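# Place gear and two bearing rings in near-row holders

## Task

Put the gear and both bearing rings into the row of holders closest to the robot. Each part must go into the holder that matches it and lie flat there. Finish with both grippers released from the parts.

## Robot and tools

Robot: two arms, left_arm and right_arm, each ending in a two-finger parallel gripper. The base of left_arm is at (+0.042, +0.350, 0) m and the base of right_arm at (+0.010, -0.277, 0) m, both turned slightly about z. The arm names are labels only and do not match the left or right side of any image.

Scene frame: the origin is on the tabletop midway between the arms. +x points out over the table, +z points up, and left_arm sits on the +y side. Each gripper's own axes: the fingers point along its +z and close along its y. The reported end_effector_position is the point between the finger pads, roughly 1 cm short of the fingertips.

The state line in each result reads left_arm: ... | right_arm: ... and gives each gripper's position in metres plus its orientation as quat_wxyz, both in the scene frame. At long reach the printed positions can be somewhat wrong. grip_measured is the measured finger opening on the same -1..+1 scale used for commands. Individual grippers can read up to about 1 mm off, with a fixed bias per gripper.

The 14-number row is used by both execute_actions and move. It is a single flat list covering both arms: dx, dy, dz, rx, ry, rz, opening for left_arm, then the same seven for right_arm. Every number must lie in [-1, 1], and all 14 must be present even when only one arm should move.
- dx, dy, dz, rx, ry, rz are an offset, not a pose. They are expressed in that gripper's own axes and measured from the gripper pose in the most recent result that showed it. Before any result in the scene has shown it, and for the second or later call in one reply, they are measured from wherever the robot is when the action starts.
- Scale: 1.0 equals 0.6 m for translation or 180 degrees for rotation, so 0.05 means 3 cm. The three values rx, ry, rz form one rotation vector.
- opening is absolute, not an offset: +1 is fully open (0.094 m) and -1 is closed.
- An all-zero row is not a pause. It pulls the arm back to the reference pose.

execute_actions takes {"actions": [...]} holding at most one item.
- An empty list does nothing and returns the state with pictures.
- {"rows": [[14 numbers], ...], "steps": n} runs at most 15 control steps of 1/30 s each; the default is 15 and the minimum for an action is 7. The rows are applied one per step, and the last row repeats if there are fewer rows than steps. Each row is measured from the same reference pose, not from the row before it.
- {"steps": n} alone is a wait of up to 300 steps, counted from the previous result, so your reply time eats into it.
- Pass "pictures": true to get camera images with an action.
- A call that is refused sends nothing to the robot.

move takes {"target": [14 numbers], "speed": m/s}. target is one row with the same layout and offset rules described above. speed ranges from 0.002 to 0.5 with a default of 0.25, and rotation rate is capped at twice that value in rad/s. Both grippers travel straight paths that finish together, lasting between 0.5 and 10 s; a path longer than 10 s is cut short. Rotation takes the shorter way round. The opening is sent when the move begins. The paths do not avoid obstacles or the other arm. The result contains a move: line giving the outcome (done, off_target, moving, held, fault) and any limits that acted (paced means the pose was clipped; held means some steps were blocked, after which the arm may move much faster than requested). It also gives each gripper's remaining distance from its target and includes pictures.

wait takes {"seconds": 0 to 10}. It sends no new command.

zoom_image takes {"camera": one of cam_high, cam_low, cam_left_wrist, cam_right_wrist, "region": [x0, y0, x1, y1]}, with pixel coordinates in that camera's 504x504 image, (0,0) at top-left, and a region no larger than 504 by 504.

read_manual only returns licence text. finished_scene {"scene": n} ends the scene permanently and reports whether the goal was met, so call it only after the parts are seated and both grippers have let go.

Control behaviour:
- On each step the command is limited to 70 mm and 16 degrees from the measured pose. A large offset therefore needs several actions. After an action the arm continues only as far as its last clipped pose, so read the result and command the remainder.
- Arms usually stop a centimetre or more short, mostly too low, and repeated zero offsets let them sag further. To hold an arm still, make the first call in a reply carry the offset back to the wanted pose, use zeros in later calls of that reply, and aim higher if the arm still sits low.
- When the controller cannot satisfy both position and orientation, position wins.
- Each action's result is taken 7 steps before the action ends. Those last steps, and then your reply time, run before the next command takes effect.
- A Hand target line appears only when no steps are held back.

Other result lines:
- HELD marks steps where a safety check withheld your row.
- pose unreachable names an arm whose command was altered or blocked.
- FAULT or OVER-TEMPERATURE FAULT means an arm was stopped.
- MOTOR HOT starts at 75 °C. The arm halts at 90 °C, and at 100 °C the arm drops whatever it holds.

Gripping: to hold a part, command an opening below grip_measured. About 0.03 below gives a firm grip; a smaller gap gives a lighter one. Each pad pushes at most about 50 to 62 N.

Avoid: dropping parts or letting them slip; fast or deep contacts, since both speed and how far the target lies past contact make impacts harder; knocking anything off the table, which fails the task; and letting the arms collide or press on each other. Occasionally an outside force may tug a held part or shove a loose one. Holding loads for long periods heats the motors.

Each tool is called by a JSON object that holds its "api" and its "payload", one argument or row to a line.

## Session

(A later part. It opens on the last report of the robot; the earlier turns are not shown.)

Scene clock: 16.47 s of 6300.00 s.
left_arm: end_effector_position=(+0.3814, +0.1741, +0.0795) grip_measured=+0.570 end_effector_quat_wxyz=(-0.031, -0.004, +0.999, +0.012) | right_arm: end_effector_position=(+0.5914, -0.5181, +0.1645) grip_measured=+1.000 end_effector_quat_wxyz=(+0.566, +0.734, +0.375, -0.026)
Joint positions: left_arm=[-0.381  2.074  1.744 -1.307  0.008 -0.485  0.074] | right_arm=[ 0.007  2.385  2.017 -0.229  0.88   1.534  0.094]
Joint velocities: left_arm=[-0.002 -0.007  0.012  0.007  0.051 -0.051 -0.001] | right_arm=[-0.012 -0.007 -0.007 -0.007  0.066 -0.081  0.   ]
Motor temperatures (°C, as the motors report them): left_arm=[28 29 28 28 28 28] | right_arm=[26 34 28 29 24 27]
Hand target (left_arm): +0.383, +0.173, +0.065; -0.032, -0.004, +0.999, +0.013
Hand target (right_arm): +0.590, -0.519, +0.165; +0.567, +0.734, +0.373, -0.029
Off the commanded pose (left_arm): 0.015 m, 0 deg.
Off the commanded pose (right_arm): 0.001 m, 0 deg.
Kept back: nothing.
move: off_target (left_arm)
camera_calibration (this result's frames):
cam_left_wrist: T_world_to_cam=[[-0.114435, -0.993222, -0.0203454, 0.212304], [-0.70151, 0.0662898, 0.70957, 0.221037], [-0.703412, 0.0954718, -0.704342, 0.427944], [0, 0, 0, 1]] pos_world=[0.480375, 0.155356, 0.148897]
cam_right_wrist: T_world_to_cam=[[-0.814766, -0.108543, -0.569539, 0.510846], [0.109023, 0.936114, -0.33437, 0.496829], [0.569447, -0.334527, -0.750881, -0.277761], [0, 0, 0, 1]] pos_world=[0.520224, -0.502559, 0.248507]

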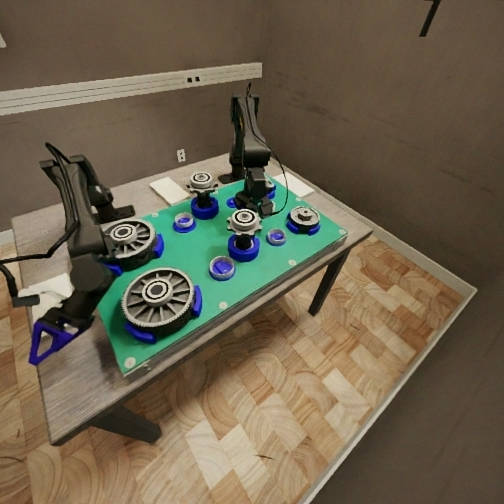

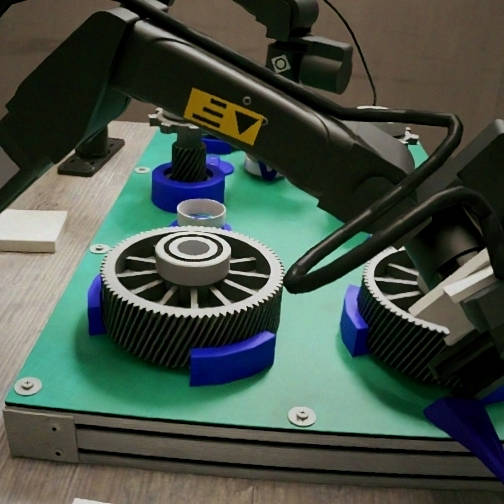

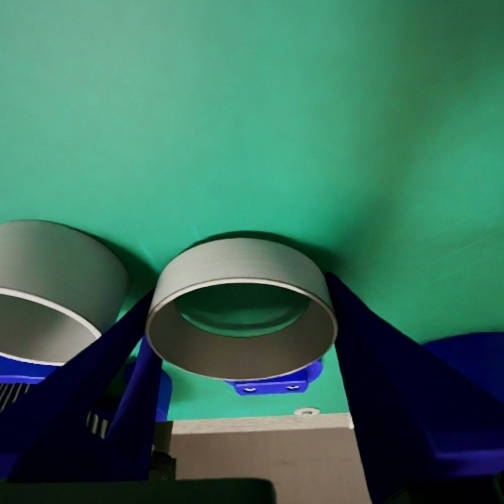

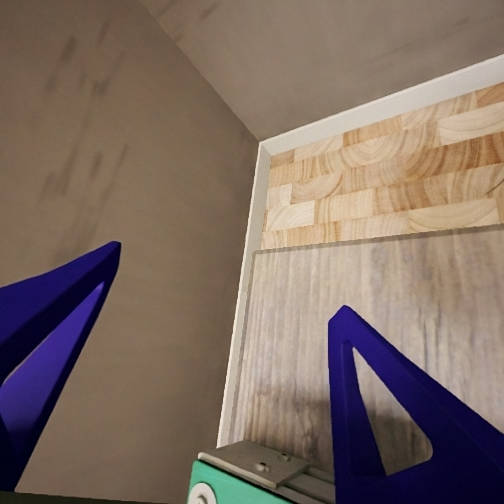

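{"api": "move", "payload": {
  "target": [-0.01,-0.03,0.03,0,0.015,0,0.55,0,0,0,0,0,0,1],
  "speed": 0.05
}}

{"api": "move", "payload": {
  "target": [0,0,0,0,0,0,1,0,0,0,0,0,0,1]
}}

{"api": "move", "payload": {
  "target": [-0.015,0,-0.19,0,0.01,0,1,0,0,0,0,0,0,1]
}}

{"api": "move", "payload": {
  "target": [0,-0.37,-0.02,0,0.01,0,1,0,0,0,0,0,0,1]
}}

Scene clock: 17.73 s of 6300.00 s.
left_arm: end_effector_position=(+0.3816, +0.1735, +0.0807) grip_measured=+0.570 end_effector_quat_wxyz=(-0.051, -0.007, +0.998, +0.021) | right_arm: end_effector_position=(+0.5923, -0.5175, +0.1640) grip_measured=+1.000 end_effector_quat_wxyz=(+0.565, +0.734, +0.377, -0.024)
Joint positions: left_arm=[-0.381  2.12   1.816 -1.376  0.01  -0.49   0.074] | right_arm=[ 0.007  2.385  2.017 -0.229  0.873  1.534  0.094]
Joint velocities: left_arm=[-0.002 -0.007 -0.017  0.007  0.037 -0.051  0.001] | right_arm=[-0.007  0.002 -0.012 -0.007 -0.022  0.007  0.   ]
Motor temperatures (°C, as the motors report them): left_arm=[28 29 28 28 28 28] | right_arm=[26 35 28 29 24 27]
Hand target (left_arm): +0.386, +0.157, +0.062; -0.055, -0.004, +0.998, +0.012
Hand target (right_arm): +0.591, -0.518, +0.165; +0.566, +0.734, +0.375, -0.026
Off the commanded pose (left_arm): 0.027 m, 1 deg.
Off the commanded pose (right_arm): 0.001 m, 0 deg.
Kept back: nothing.
move: off_target (left_arm)
camera_calibration (this result's frames):
cam_left_wrist: T_world_to_cam=[[-0.110428, -0.993291, -0.0343366, 0.211466], [-0.673575, 0.0493907, 0.737467, 0.210402], [-0.730823, 0.104565, -0.67451, 0.435483], [0, 0, 0, 1]] pos_world=[0.483334, 0.154119, 0.145834]
cam_right_wrist: T_world_to_cam=[[-0.813706, -0.11114, -0.570553, 0.509572], [0.103638, 0.938085, -0.330539, 0.499491], [0.571964, -0.328092, -0.751807, -0.276506], [0, 0, 0, 1]] pos_world=[0.521026, -0.502651, 0.24796]

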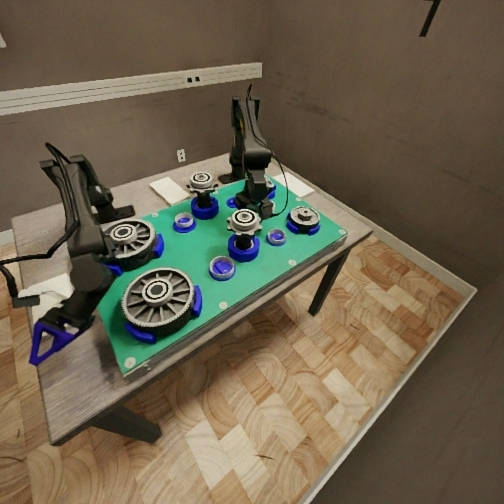

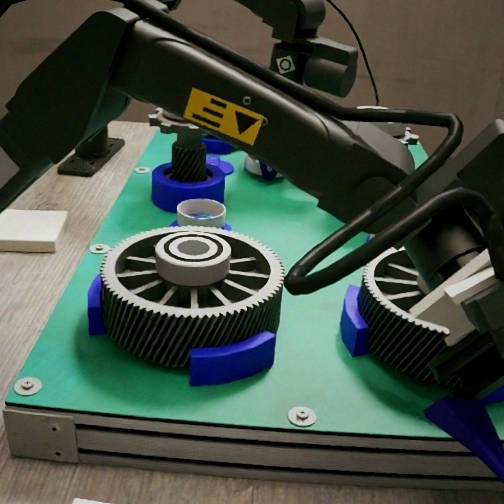

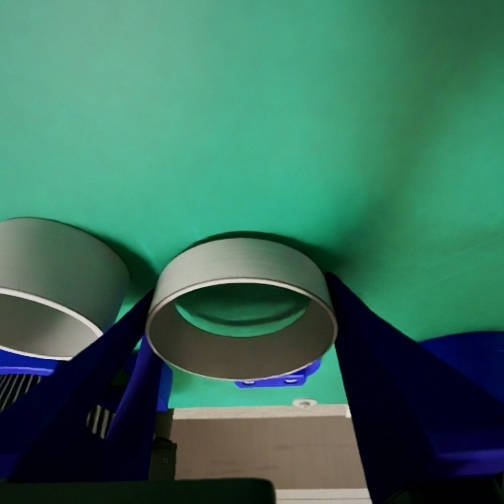

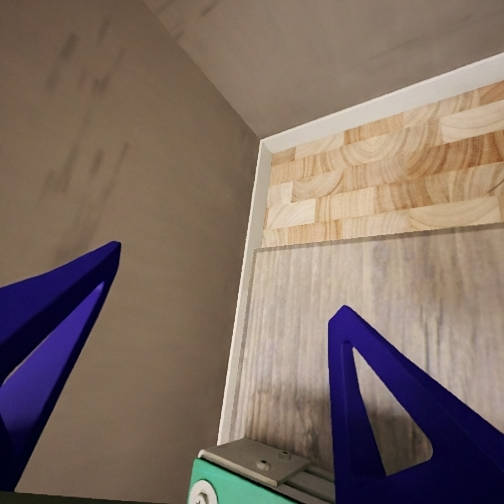

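Scene clock: 18.23 s of 6300.00 s.
left_arm: end_effector_position=(+0.3809, +0.1742, +0.0817) grip_measured=+1.000 end_effector_quat_wxyz=(-0.051, -0.007, +0.998, +0.021) | right_arm: end_effector_position=(+0.5932, -0.5168, +0.1634) grip_measured=+1.000 end_effector_quat_wxyz=(+0.564, +0.734, +0.379, -0.021)
Joint positions: left_arm=[-0.381  2.118  1.816 -1.38   0.01  -0.49   0.094] | right_arm=[ 0.007  2.385  2.017 -0.229  0.866  1.534  0.094]
Joint velocities: left_arm=[-0.007  0.012 -0.027  0.066 -0.037  0.007  0.   ] | right_arm=[ 0.007 -0.007 -0.002  0.007 -0.007 -0.007  0.   ]
Motor temperatures (°C, as the motors report them): left_arm=[28 29 28 28 28 28] | right_arm=[26 35 28 29 24 27]
Hand target (left_arm): +0.382, +0.174, +0.081; -0.051, -0.007, +0.998, +0.021
Hand target (right_arm): +0.592, -0.517, +0.164; +0.565, +0.734, +0.377, -0.024
Off the commanded pose (left_arm): 0.001 m, 0 deg.
Off the commanded pose (right_arm): 0.001 m, 0 deg.
Kept back: nothing.
move: done
camera_calibration (this result's frames):
cam_left_wrist: T_world_to_cam=[[-0.109729, -0.993344, -0.0350189, 0.211909], [-0.672361, 0.0482317, 0.738651, 0.208836], [-0.732045, 0.104597, -0.673178, 0.435879], [0, 0, 0, 1]] pos_world=[0.482749, 0.154835, 0.146588]
cam_right_wrist: T_world_to_cam=[[-0.812686, -0.113592, -0.571523, 0.508361], [0.0985226, 0.939908, -0.326905, 0.502004], [0.574313, -0.321979, -0.752658, -0.275298], [0, 0, 0, 1]] pos_world=[0.521787, -0.502732, 0.247442]

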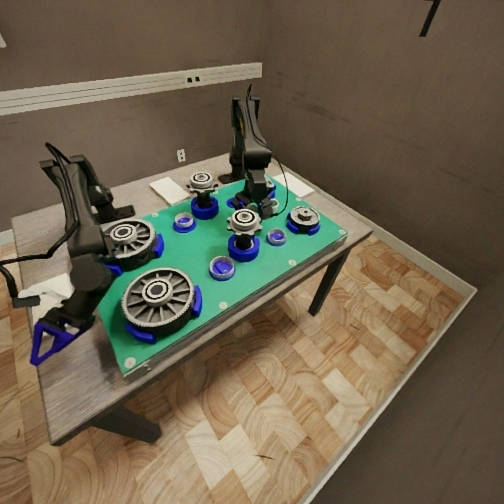

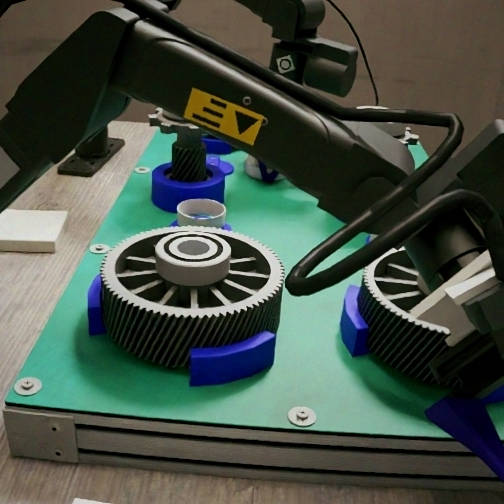

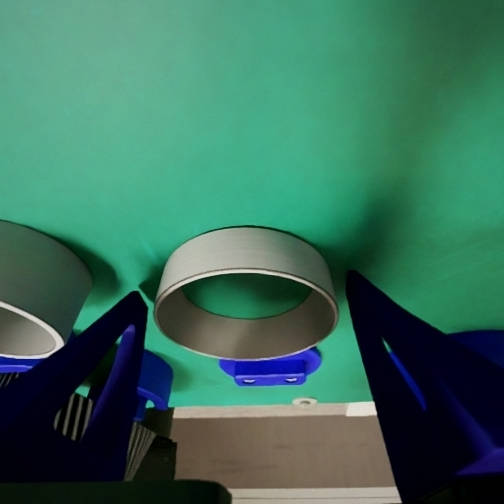

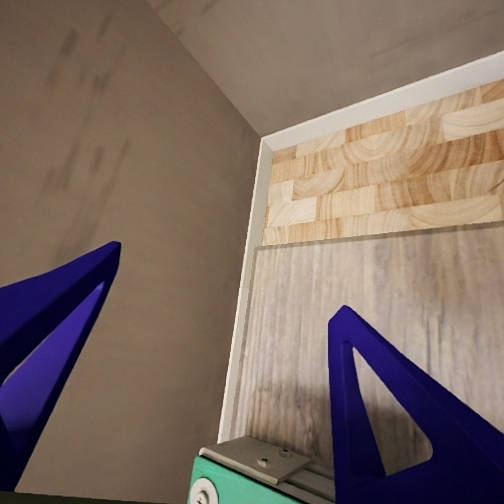

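Scene clock: 19.13 s of 6300.00 s.
left_arm: end_effector_position=(+0.3999, +0.1690, +0.1885) grip_measured=+1.000 end_effector_quat_wxyz=(+0.036, -0.011, +0.999, -0.030) | right_arm: end_effector_position=(+0.5942, -0.5161, +0.1629) grip_measured=+1.000 end_effector_quat_wxyz=(+0.562, +0.734, +0.381, -0.018)
Joint positions: left_arm=[-0.366  2.041  2.131 -1.57   0.02  -0.485  0.094] | right_arm=[ 0.007  2.385  2.017 -0.229  0.859  1.534  0.094]
Joint velocities: left_arm=[ 0.002 -0.007  0.002 -0.022 -0.037 -0.081  0.   ] | right_arm=[-0.007  0.002 -0.007  0.007 -0.051  0.022  0.   ]
Motor temperatures (°C, as the motors report them): left_arm=[28 29 28 28 28 28] | right_arm=[26 35 28 29 24 27]
Hand target (left_arm): +0.401, +0.172, +0.193; +0.037, -0.011, +0.999, -0.032
Hand target (right_arm): +0.593, -0.517, +0.163; +0.564, +0.734, +0.379, -0.021
Off the commanded pose (left_arm): 0.006 m, 13 deg.
Off the commanded pose (right_arm): 0.001 m, 0 deg.
joint sent to its limit (left arm) — the command would take joint 4 (wrist pitch) past its lower limit, so that joint was sent only as far as its limit.
Kept back: nothing.
move: off_target (left_arm)
camera_calibration (this result's frames):
cam_left_wrist: T_world_to_cam=[[-0.100818, -0.993817, 0.0465102, 0.19369], [-0.791642, 0.108448, 0.601283, 0.206317], [-0.60261, 0.0238005, -0.797681, 0.507591], [0, 0, 0, 1]] pos_world=[0.488736, 0.158036, 0.271832]
cam_right_wrist: T_world_to_cam=[[-0.811594, -0.116169, -0.572556, 0.507082], [0.0931093, 0.941785, -0.323065, 0.504645], [0.576755, -0.315508, -0.753531, -0.274004], [0, 0, 0, 1]] pos_world=[0.522591, -0.50281, 0.246895]

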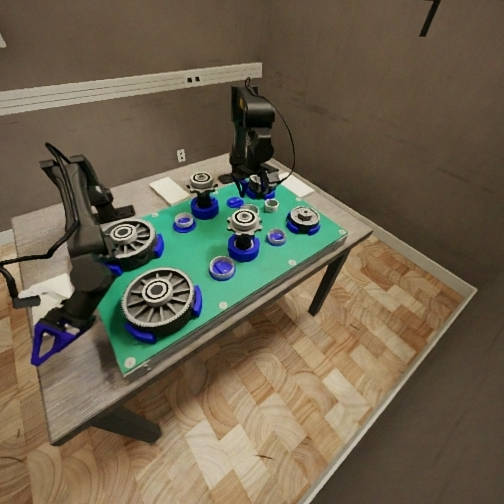

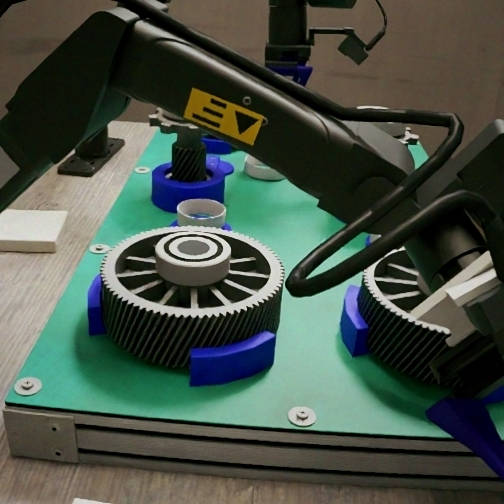

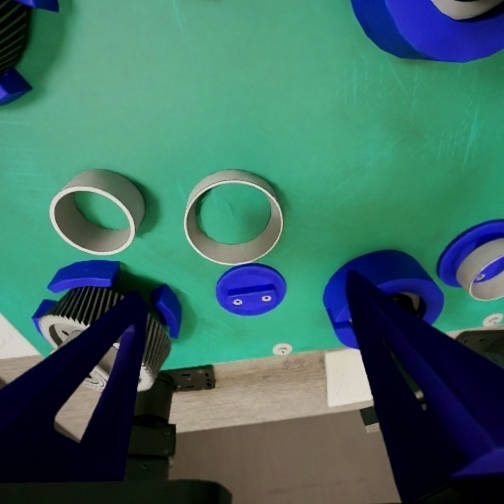

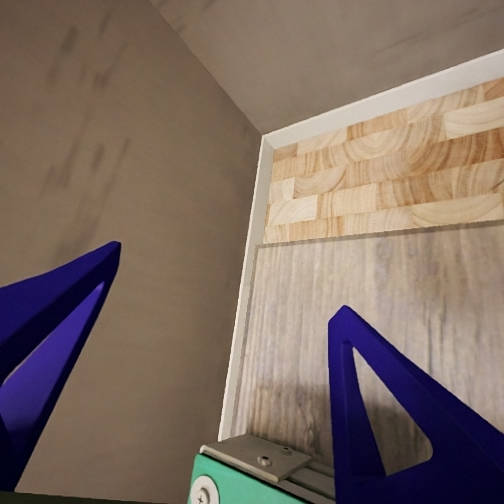

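Scene clock: 20.60 s of 6300.00 s.
left_arm: end_effector_position=(+0.3994, -0.0482, +0.2080) grip_measured=+1.000 end_effector_quat_wxyz=(+0.141, -0.003, +0.976, -0.166) | right_arm: end_effector_position=(+0.5951, -0.5154, +0.1623) grip_measured=+1.000 end_effector_quat_wxyz=(+0.561, +0.734, +0.383, -0.016)
Joint positions: left_arm=[-0.742  2.449  2.825 -1.507  0.011 -0.847  0.094] | right_arm=[ 0.007  2.385  2.017 -0.229  0.852  1.534  0.094]
Joint velocities: left_arm=[ 0.007  0.012  0.022  0.007 -0.022 -0.037  0.   ] | right_arm=[ 0.012 -0.007  0.002  0.022  0.022  0.022  0.   ]
Motor temperatures (°C, as the motors report them): left_arm=[28 30 29 28 28 28] | right_arm=[26 35 28 29 24 27]
Hand target (left_arm): +0.406, -0.050, +0.218; +0.156, -0.011, +0.971, -0.181
Hand target (right_arm): +0.594, -0.516, +0.163; +0.562, +0.734, +0.381, -0.018
Off the commanded pose (left_arm): 0.008 m, 21 deg; orientation clipped at the last step of the last action.
Off the commanded pose (right_arm): 0.001 m, 0 deg.
elbow stopped short (left arm): the move would have taken joint 3 (elbow) straighter than the controller allows; a more bent joint 3 avoids this.
Kept back: nothing.
move: off_target (left_arm); limits=paced
camera_calibration (this result's frames):
cam_left_wrist: T_world_to_cam=[[-0.155877, -0.945771, 0.284991, -0.048388], [-0.893628, 0.257954, 0.367272, 0.314358], [-0.42087, -0.197426, -0.885377, 0.462967], [0, 0, 0, 1]] pos_world=[0.468225, -0.0354522, 0.308235]
cam_right_wrist: T_world_to_cam=[[-0.810319, -0.118532, -0.573875, 0.505851], [0.0879171, 0.943652, -0.319048, 0.507125], [0.579356, -0.308984, -0.754239, -0.27281], [0, 0, 0, 1]] pos_world=[0.52337, -0.502885, 0.246328]

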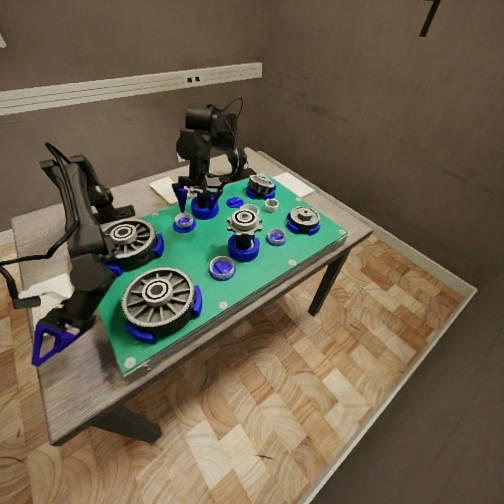

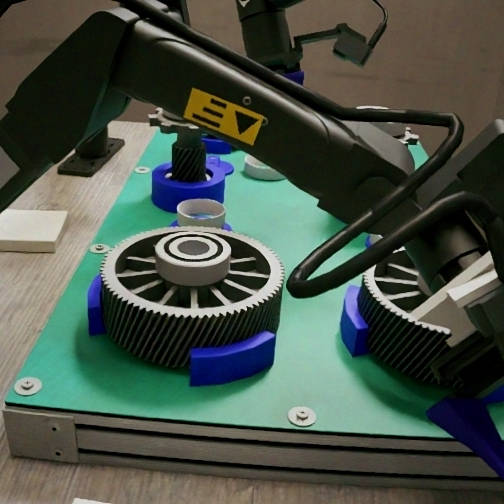

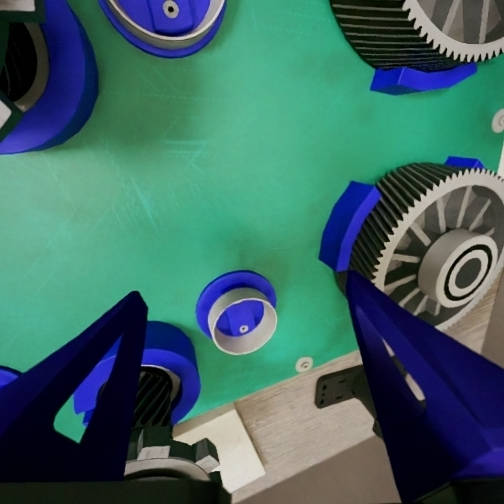

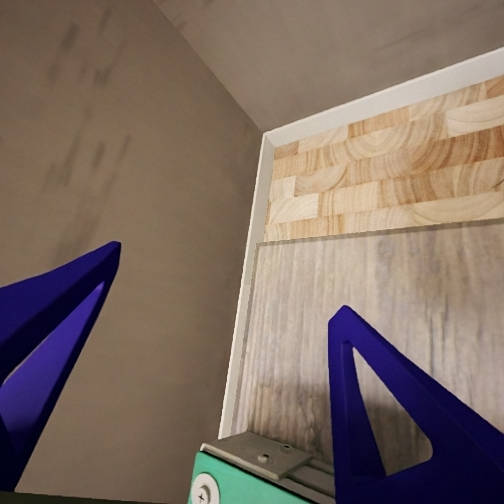

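{"api": "move", "payload": {
  "target": [0.212,0.01,0.076,-0.107,0.091,0.002,0.8,0,0,0,0,0,0,1],
  "speed": 0.15
}}

Scene clock: 23.57 s of 6300.00 s.
left_arm: end_effector_position=(+0.3046, -0.0868, +0.1628) grip_measured=+0.800 end_effector_quat_wxyz=(+0.068, +0.006, +0.991, -0.114) | right_arm: end_effector_position=(+0.5960, -0.5148, +0.1618) grip_measured=+1.000 end_effector_quat_wxyz=(+0.560, +0.734, +0.385, -0.013)
Joint positions: left_arm=[-0.936  2.402  2.595 -1.497  0.002 -1.019  0.085] | right_arm=[ 0.007  2.385  2.017 -0.229  0.845  1.534  0.094]
Joint velocities: left_arm=[-0.012  0.007 -0.022  0.022  0.081  0.066 -0.001] | right_arm=[-0.012 -0.012 -0.012 -0.022  0.007 -0.007  0.   ]
Motor temperatures (°C, as the motors report them): left_arm=[28 31 28 28 28 28] | right_arm=[26 36 29 29 24 27]
Hand target (left_arm): +0.291, -0.065, +0.134; +0.030, +0.003, +0.998, -0.048
Hand target (right_arm): +0.595, -0.515, +0.162; +0.561, +0.734, +0.383, -0.016
Off the commanded pose (left_arm): 0.043 m, 15 deg.
Off the commanded pose (right_arm): 0.001 m, 0 deg.
joint sent to its limit (left arm) — the command would take joint 4 (wrist pitch) past its lower limit, so that joint was sent only as far as its limit.
Kept back: nothing.
move: off_target (left_arm); limits=paced
camera_calibration (this result's frames):
cam_left_wrist: T_world_to_cam=[[-0.147364, -0.968077, 0.202759, -0.0780119], [-0.822789, 0.233752, 0.518053, 0.207993], [-0.54891, -0.0904858, -0.830969, 0.414838], [0, 0, 0, 1]] pos_world=[0.387346, -0.0866032, 0.252784]
cam_right_wrist: T_world_to_cam=[[-0.809256, -0.120951, -0.574871, 0.504635], [0.0827628, 0.945342, -0.315404, 0.509607], [0.581598, -0.30282, -0.755013, -0.271546], [0, 0, 0, 1]] pos_world=[0.524133, -0.502946, 0.245811]

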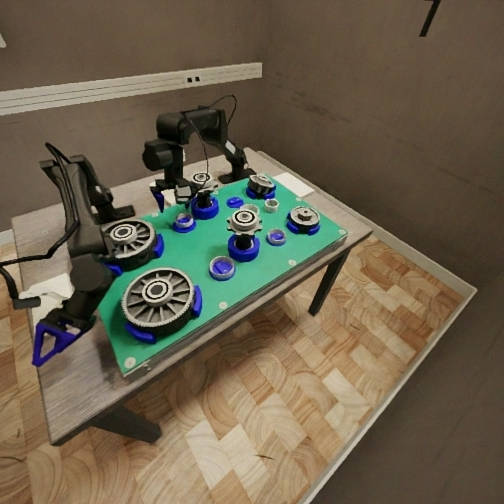

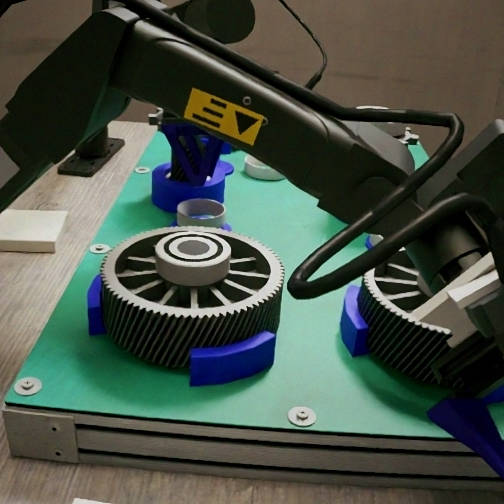

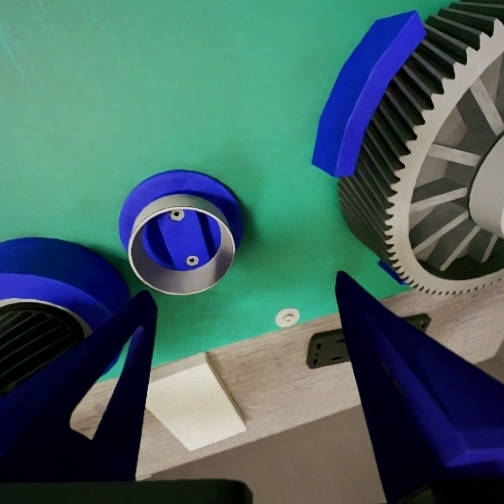

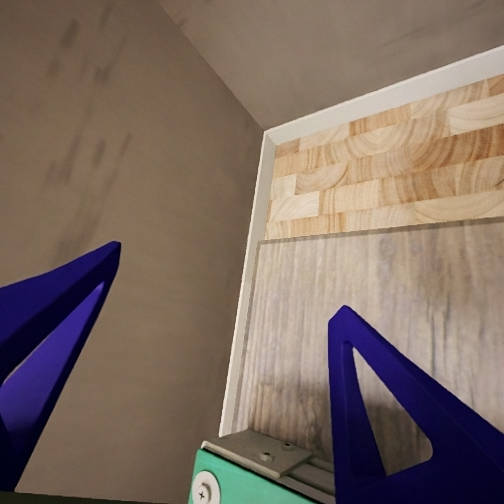

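{"api": "move", "payload": {
  "target": [0.025,0.033,0.055,-0.023,0.091,0.493,0.9,0,0,0,0,0,0,1],
  "speed": 0.3
}}

Scene clock: 27.80 s of 6300.00 s.
left_arm: end_effector_position=(+0.3007, -0.0774, +0.1338) grip_measured=+0.898 end_effector_quat_wxyz=(+0.076, +0.698, +0.711, -0.021) | right_arm: end_effector_position=(+0.5969, -0.5141, +0.1613) grip_measured=+1.000 end_effector_quat_wxyz=(+0.559, +0.734, +0.387, -0.010)
Joint positions: left_arm=[-0.932  2.478  2.637 -1.572  0.003  0.524  0.089] | right_arm=[ 0.007  2.385  2.017 -0.229  0.838  1.534  0.094]
Joint velocities: left_arm=[-0.007 -0.007 -0.017  0.066 -0.022  0.022  0.   ] | right_arm=[ 0.002  0.002 -0.002  0.007 -0.051  0.007  0.   ]
Motor temperatures (°C, as the motors report them): left_arm=[28 33 28 28 28 28] | right_arm=[26 37 29 30 24 27]
Hand target (left_arm): +0.294, -0.075, +0.125; +0.059, +0.706, +0.705, -0.016
Hand target (right_arm): +0.596, -0.515, +0.162; +0.560, +0.734, +0.385, -0.013
Off the commanded pose (left_arm): 0.011 m, 9 deg.
Off the commanded pose (right_arm): 0.001 m, 0 deg.
joint sent to its limit (left arm) — the command would take joint 4 (wrist pitch) past its lower limit, so that joint was sent only as far as its limit.
Kept back: nothing.
move: off_target (left_arm)
camera_calibration (this result's frames):
cam_left_wrist: T_world_to_cam=[[-0.990625, 0.0967768, -0.0964166, 0.312387], [0.026511, 0.828561, 0.559271, 0.00277019], [0.134011, 0.551472, -0.823359, 0.232785], [0, 0, 0, 1]] pos_world=[0.278189, -0.160901, 0.220235]
cam_right_wrist: T_world_to_cam=[[-0.808117, -0.123494, -0.575931, 0.50335], [0.0773093, 0.947078, -0.311554, 0.512215], [0.583926, -0.296297, -0.755803, -0.270192], [0, 0, 0, 1]] pos_world=[0.524939, -0.503004, 0.245265]

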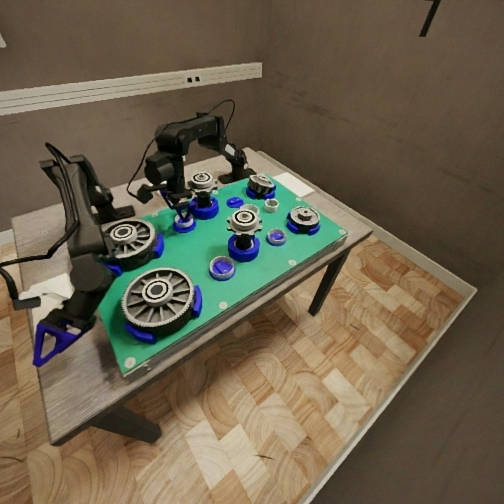

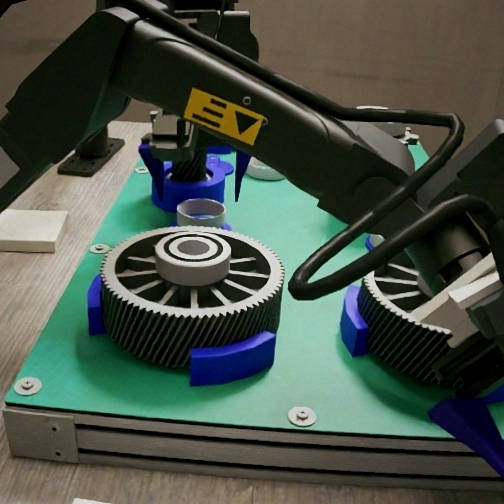

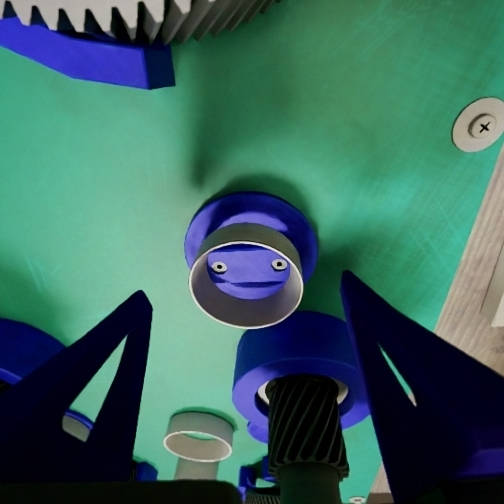

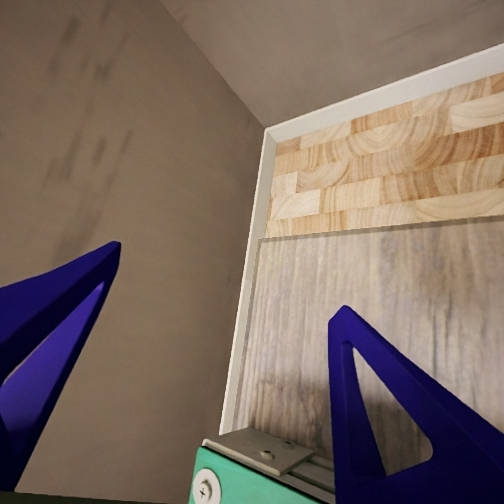

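{"api": "move", "payload": {
  "target": [0.049,0,0.075,0.025,0.044,0,0.9,0,0,0,0,0,0,1],
  "speed": 0.06
}}

Scene clock: 29.77 s of 6300.00 s.
left_arm: end_effector_position=(+0.3020, -0.0621, +0.0902) grip_measured=+0.898 end_effector_quat_wxyz=(+0.016, +0.701, +0.713, -0.005) | right_arm: end_effector_position=(+0.5978, -0.5134, +0.1608) grip_measured=+1.000 end_effector_quat_wxyz=(+0.557, +0.734, +0.389, -0.008)
Joint positions: left_arm=[-0.914  2.53   2.565 -1.573  0.003  0.545  0.089] | right_arm=[ 0.007  2.385  2.017 -0.229  0.831  1.534  0.094]
Joint velocities: left_arm=[ 0.007  0.032 -0.012  0.022  0.022 -0.007 -0.001] | right_arm=[-0.007 -0.007 -0.017  0.007  0.081 -0.022  0.   ]
Motor temperatures (°C, as the motors report them): left_arm=[28 33 28 28 28 28] | right_arm=[26 37 29 30 24 27]
Hand target (left_arm): +0.303, -0.055, +0.085; +0.002, +0.701, +0.713, -0.002
Hand target (right_arm): +0.597, -0.514, +0.161; +0.559, +0.734, +0.387, -0.010
Off the commanded pose (left_arm): 0.009 m, 2 deg.
Off the commanded pose (right_arm): 0.001 m, 0 deg.
joint sent to its limit (left arm) — the command would take joint 4 (wrist pitch) past its lower limit, so that joint was sent only as far as its limit.
Kept back: nothing.
move: done
camera_calibration (this result's frames):
cam_left_wrist: T_world_to_cam=[[-0.994174, 0.105345, -0.022827, 0.303009], [0.0661878, 0.763767, 0.64209, -0.00902146], [0.0850757, 0.636838, -0.766289, 0.203224], [0, 0, 0, 1]] pos_world=[0.284552, -0.154451, 0.168438]
cam_right_wrist: T_world_to_cam=[[-0.807024, -0.125893, -0.576943, 0.502131], [0.0721308, 0.948679, -0.307904, 0.514675], [0.586097, -0.290101, -0.756526, -0.26889], [0, 0, 0, 1]] pos_world=[0.525703, -0.503052, 0.244749]

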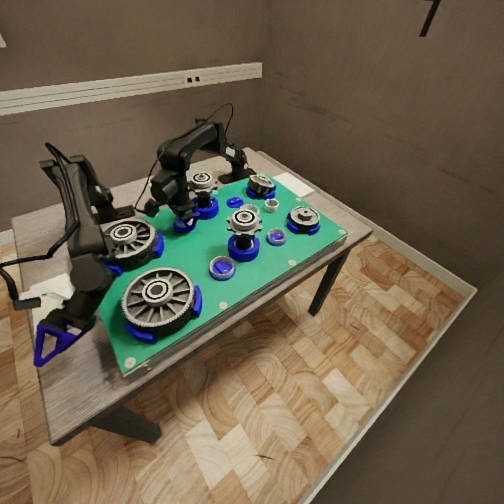

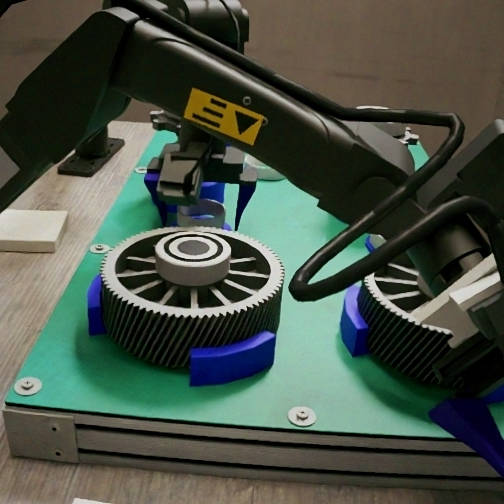

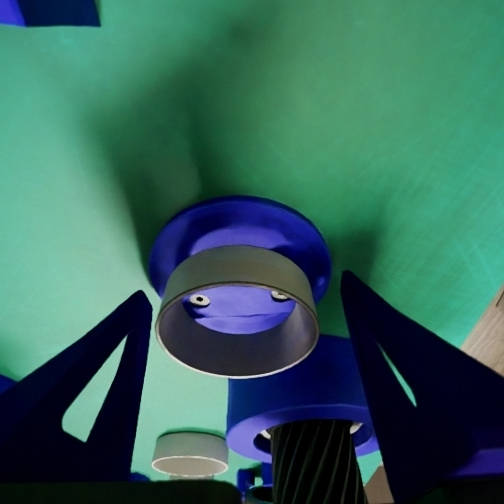

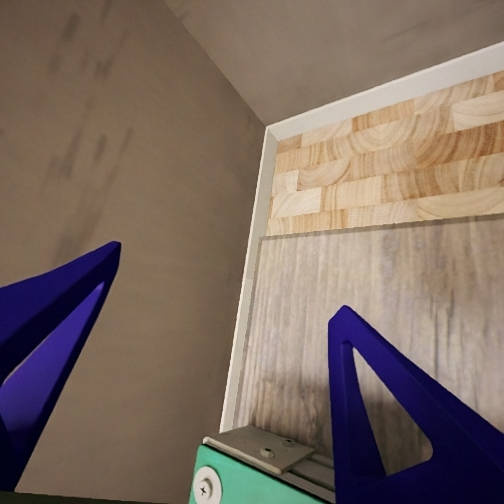

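{"api": "move", "payload": {
  "target": [0.025,0.006,0.008,0,0.008,0,0.9,0,0,0,0,0,0,1],
  "speed": 0.05
}}

{"api": "move", "payload": {
  "target": [0.005,0,0,0,0,0,0.3,0,0,0,0,0,0,1]
}}

Scene clock: 30.70 s of 6300.00 s.
left_arm: end_effector_position=(+0.2990, -0.0501, +0.0829) grip_measured=+0.898 end_effector_quat_wxyz=(-0.000, +0.703, +0.712, +0.004) | right_arm: end_effector_position=(+0.5987, -0.5127, +0.1603) grip_measured=+1.000 end_effector_quat_wxyz=(+0.556, +0.734, +0.390, -0.005)
Joint positions: left_arm=[-0.909  2.484  2.449 -1.538 -0.007  0.553  0.089] | right_arm=[ 0.007  2.385  2.017 -0.229  0.824  1.534  0.094]
Joint velocities: left_arm=[-0.022 -0.012 -0.007  0.022  0.037 -0.022  0.   ] | right_arm=[-0.012 -0.017 -0.002 -0.081 -0.095 -0.037  0.   ]
Motor temperatures (°C, as the motors report them): left_arm=[28 34 28 28 28 28] | right_arm=[26 37 29 30 24 27]
Hand target (left_arm): +0.305, -0.047, +0.085; +0.006, +0.701, +0.713, +0.004
Hand target (right_arm): +0.598, -0.513, +0.161; +0.557, +0.734, +0.389, -0.008
Off the commanded pose (left_arm): 0.007 m, 1 deg.
Off the commanded pose (right_arm): 0.001 m, 0 deg.
Kept back: nothing.
move: done
camera_calibration (this result's frames):
cam_left_wrist: T_world_to_cam=[[-0.993944, 0.10954, -0.00878602, 0.297623], [0.0757538, 0.740902, 0.667327, -0.0193726], [0.0796084, 0.66262, -0.744713, 0.191386], [0, 0, 0, 1]] pos_world=[0.282052, -0.145064, 0.15807]
cam_right_wrist: T_world_to_cam=[[-0.805916, -0.128281, -0.577965, 0.500909], [0.0669409, 0.950237, -0.304251, 0.517125], [0.588233, -0.28389, -0.757224, -0.267571], [0, 0, 0, 1]] pos_world=[0.526468, -0.503094, 0.244233]

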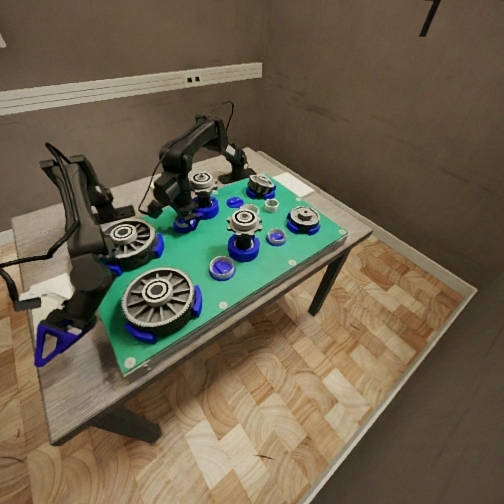

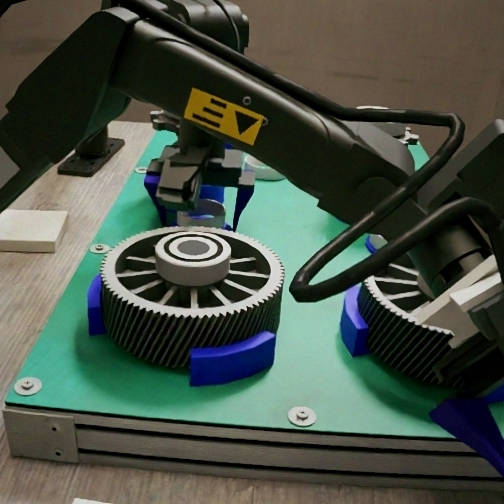

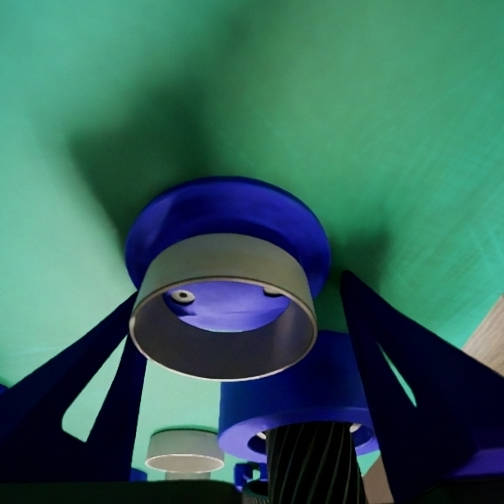

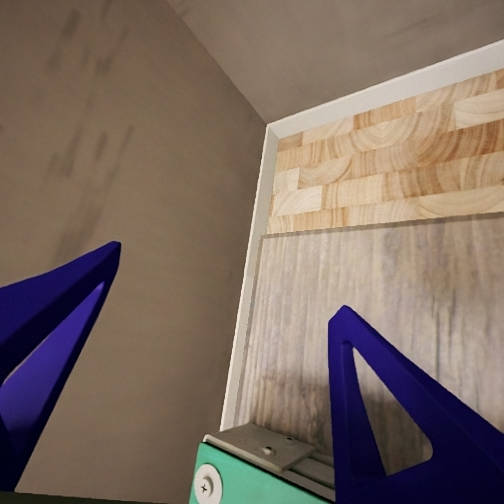

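Scene clock: 31.40 s of 6300.00 s.
left_arm: end_effector_position=(+0.3018, -0.0497, +0.0826) grip_measured=+0.663 end_effector_quat_wxyz=(+0.005, +0.702, +0.712, +0.008) | right_arm: end_effector_position=(+0.5996, -0.5120, +0.1598) grip_measured=+1.000 end_effector_quat_wxyz=(+0.555, +0.734, +0.392, -0.003)
Joint positions: left_arm=[-0.908  2.477  2.435 -1.523 -0.017  0.553  0.078] | right_arm=[ 0.007  2.385  2.017 -0.229  0.817  1.534  0.094]
Joint velocities: left_arm=[-0.002 -0.007 -0.002  0.022 -0.066  0.007 -0.   ] | right_arm=[-0.002 -0.007 -0.012 -0.051 -0.051 -0.081  0.   ]
Motor temperatures (°C, as the motors report them): left_arm=[28 34 28 28 28 28] | right_arm=[26 37 29 30 24 27]
Hand target (left_arm): +0.299, -0.047, +0.083; -0.001, +0.703, +0.712, +0.004
Hand target (right_arm): +0.599, -0.513, +0.160; +0.556, +0.734, +0.390, -0.005
Off the commanded pose (left_arm): 0.004 m, 1 deg.
Off the commanded pose (right_arm): 0.001 m, 0 deg.
Kept back: nothing.
move: done
camera_calibration (this result's frames):
cam_left_wrist: T_world_to_cam=[[-0.993917, 0.107993, -0.0215928, 0.301269], [0.0660765, 0.741616, 0.667562, -0.0168146], [0.0881055, 0.662075, -0.744241, 0.18804], [0, 0, 0, 1]] pos_world=[0.28398, -0.144561, 0.157677]
cam_right_wrist: T_world_to_cam=[[-0.804794, -0.13066, -0.578994, 0.499686], [0.0617398, 0.951751, -0.300596, 0.519564], [0.590334, -0.277665, -0.757897, -0.266234], [0, 0, 0, 1]] pos_world=[0.527234, -0.50313, 0.243717]

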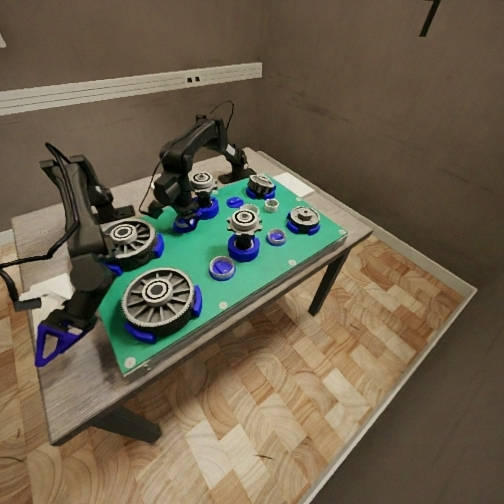

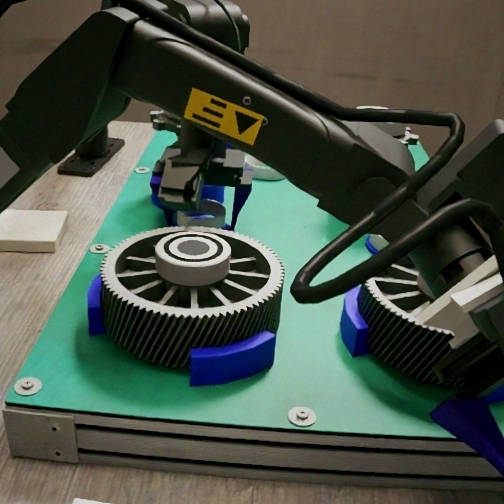

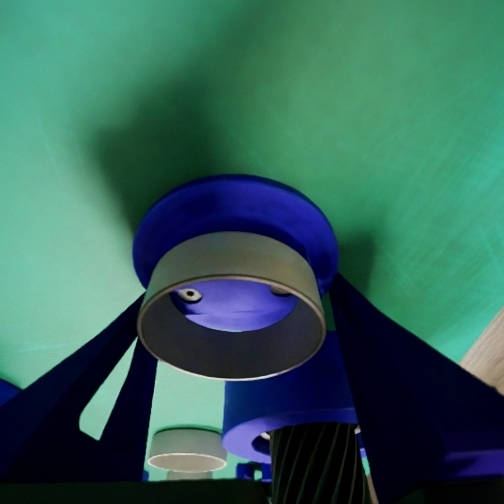

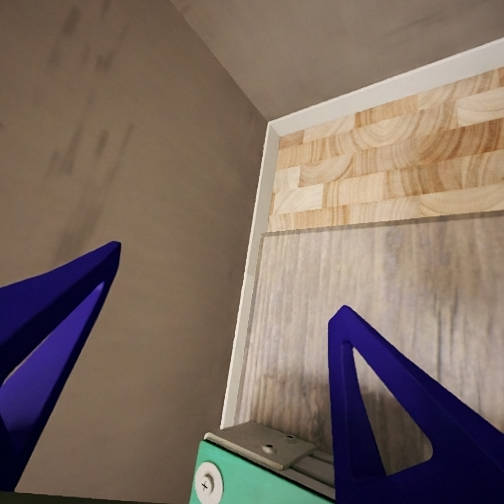

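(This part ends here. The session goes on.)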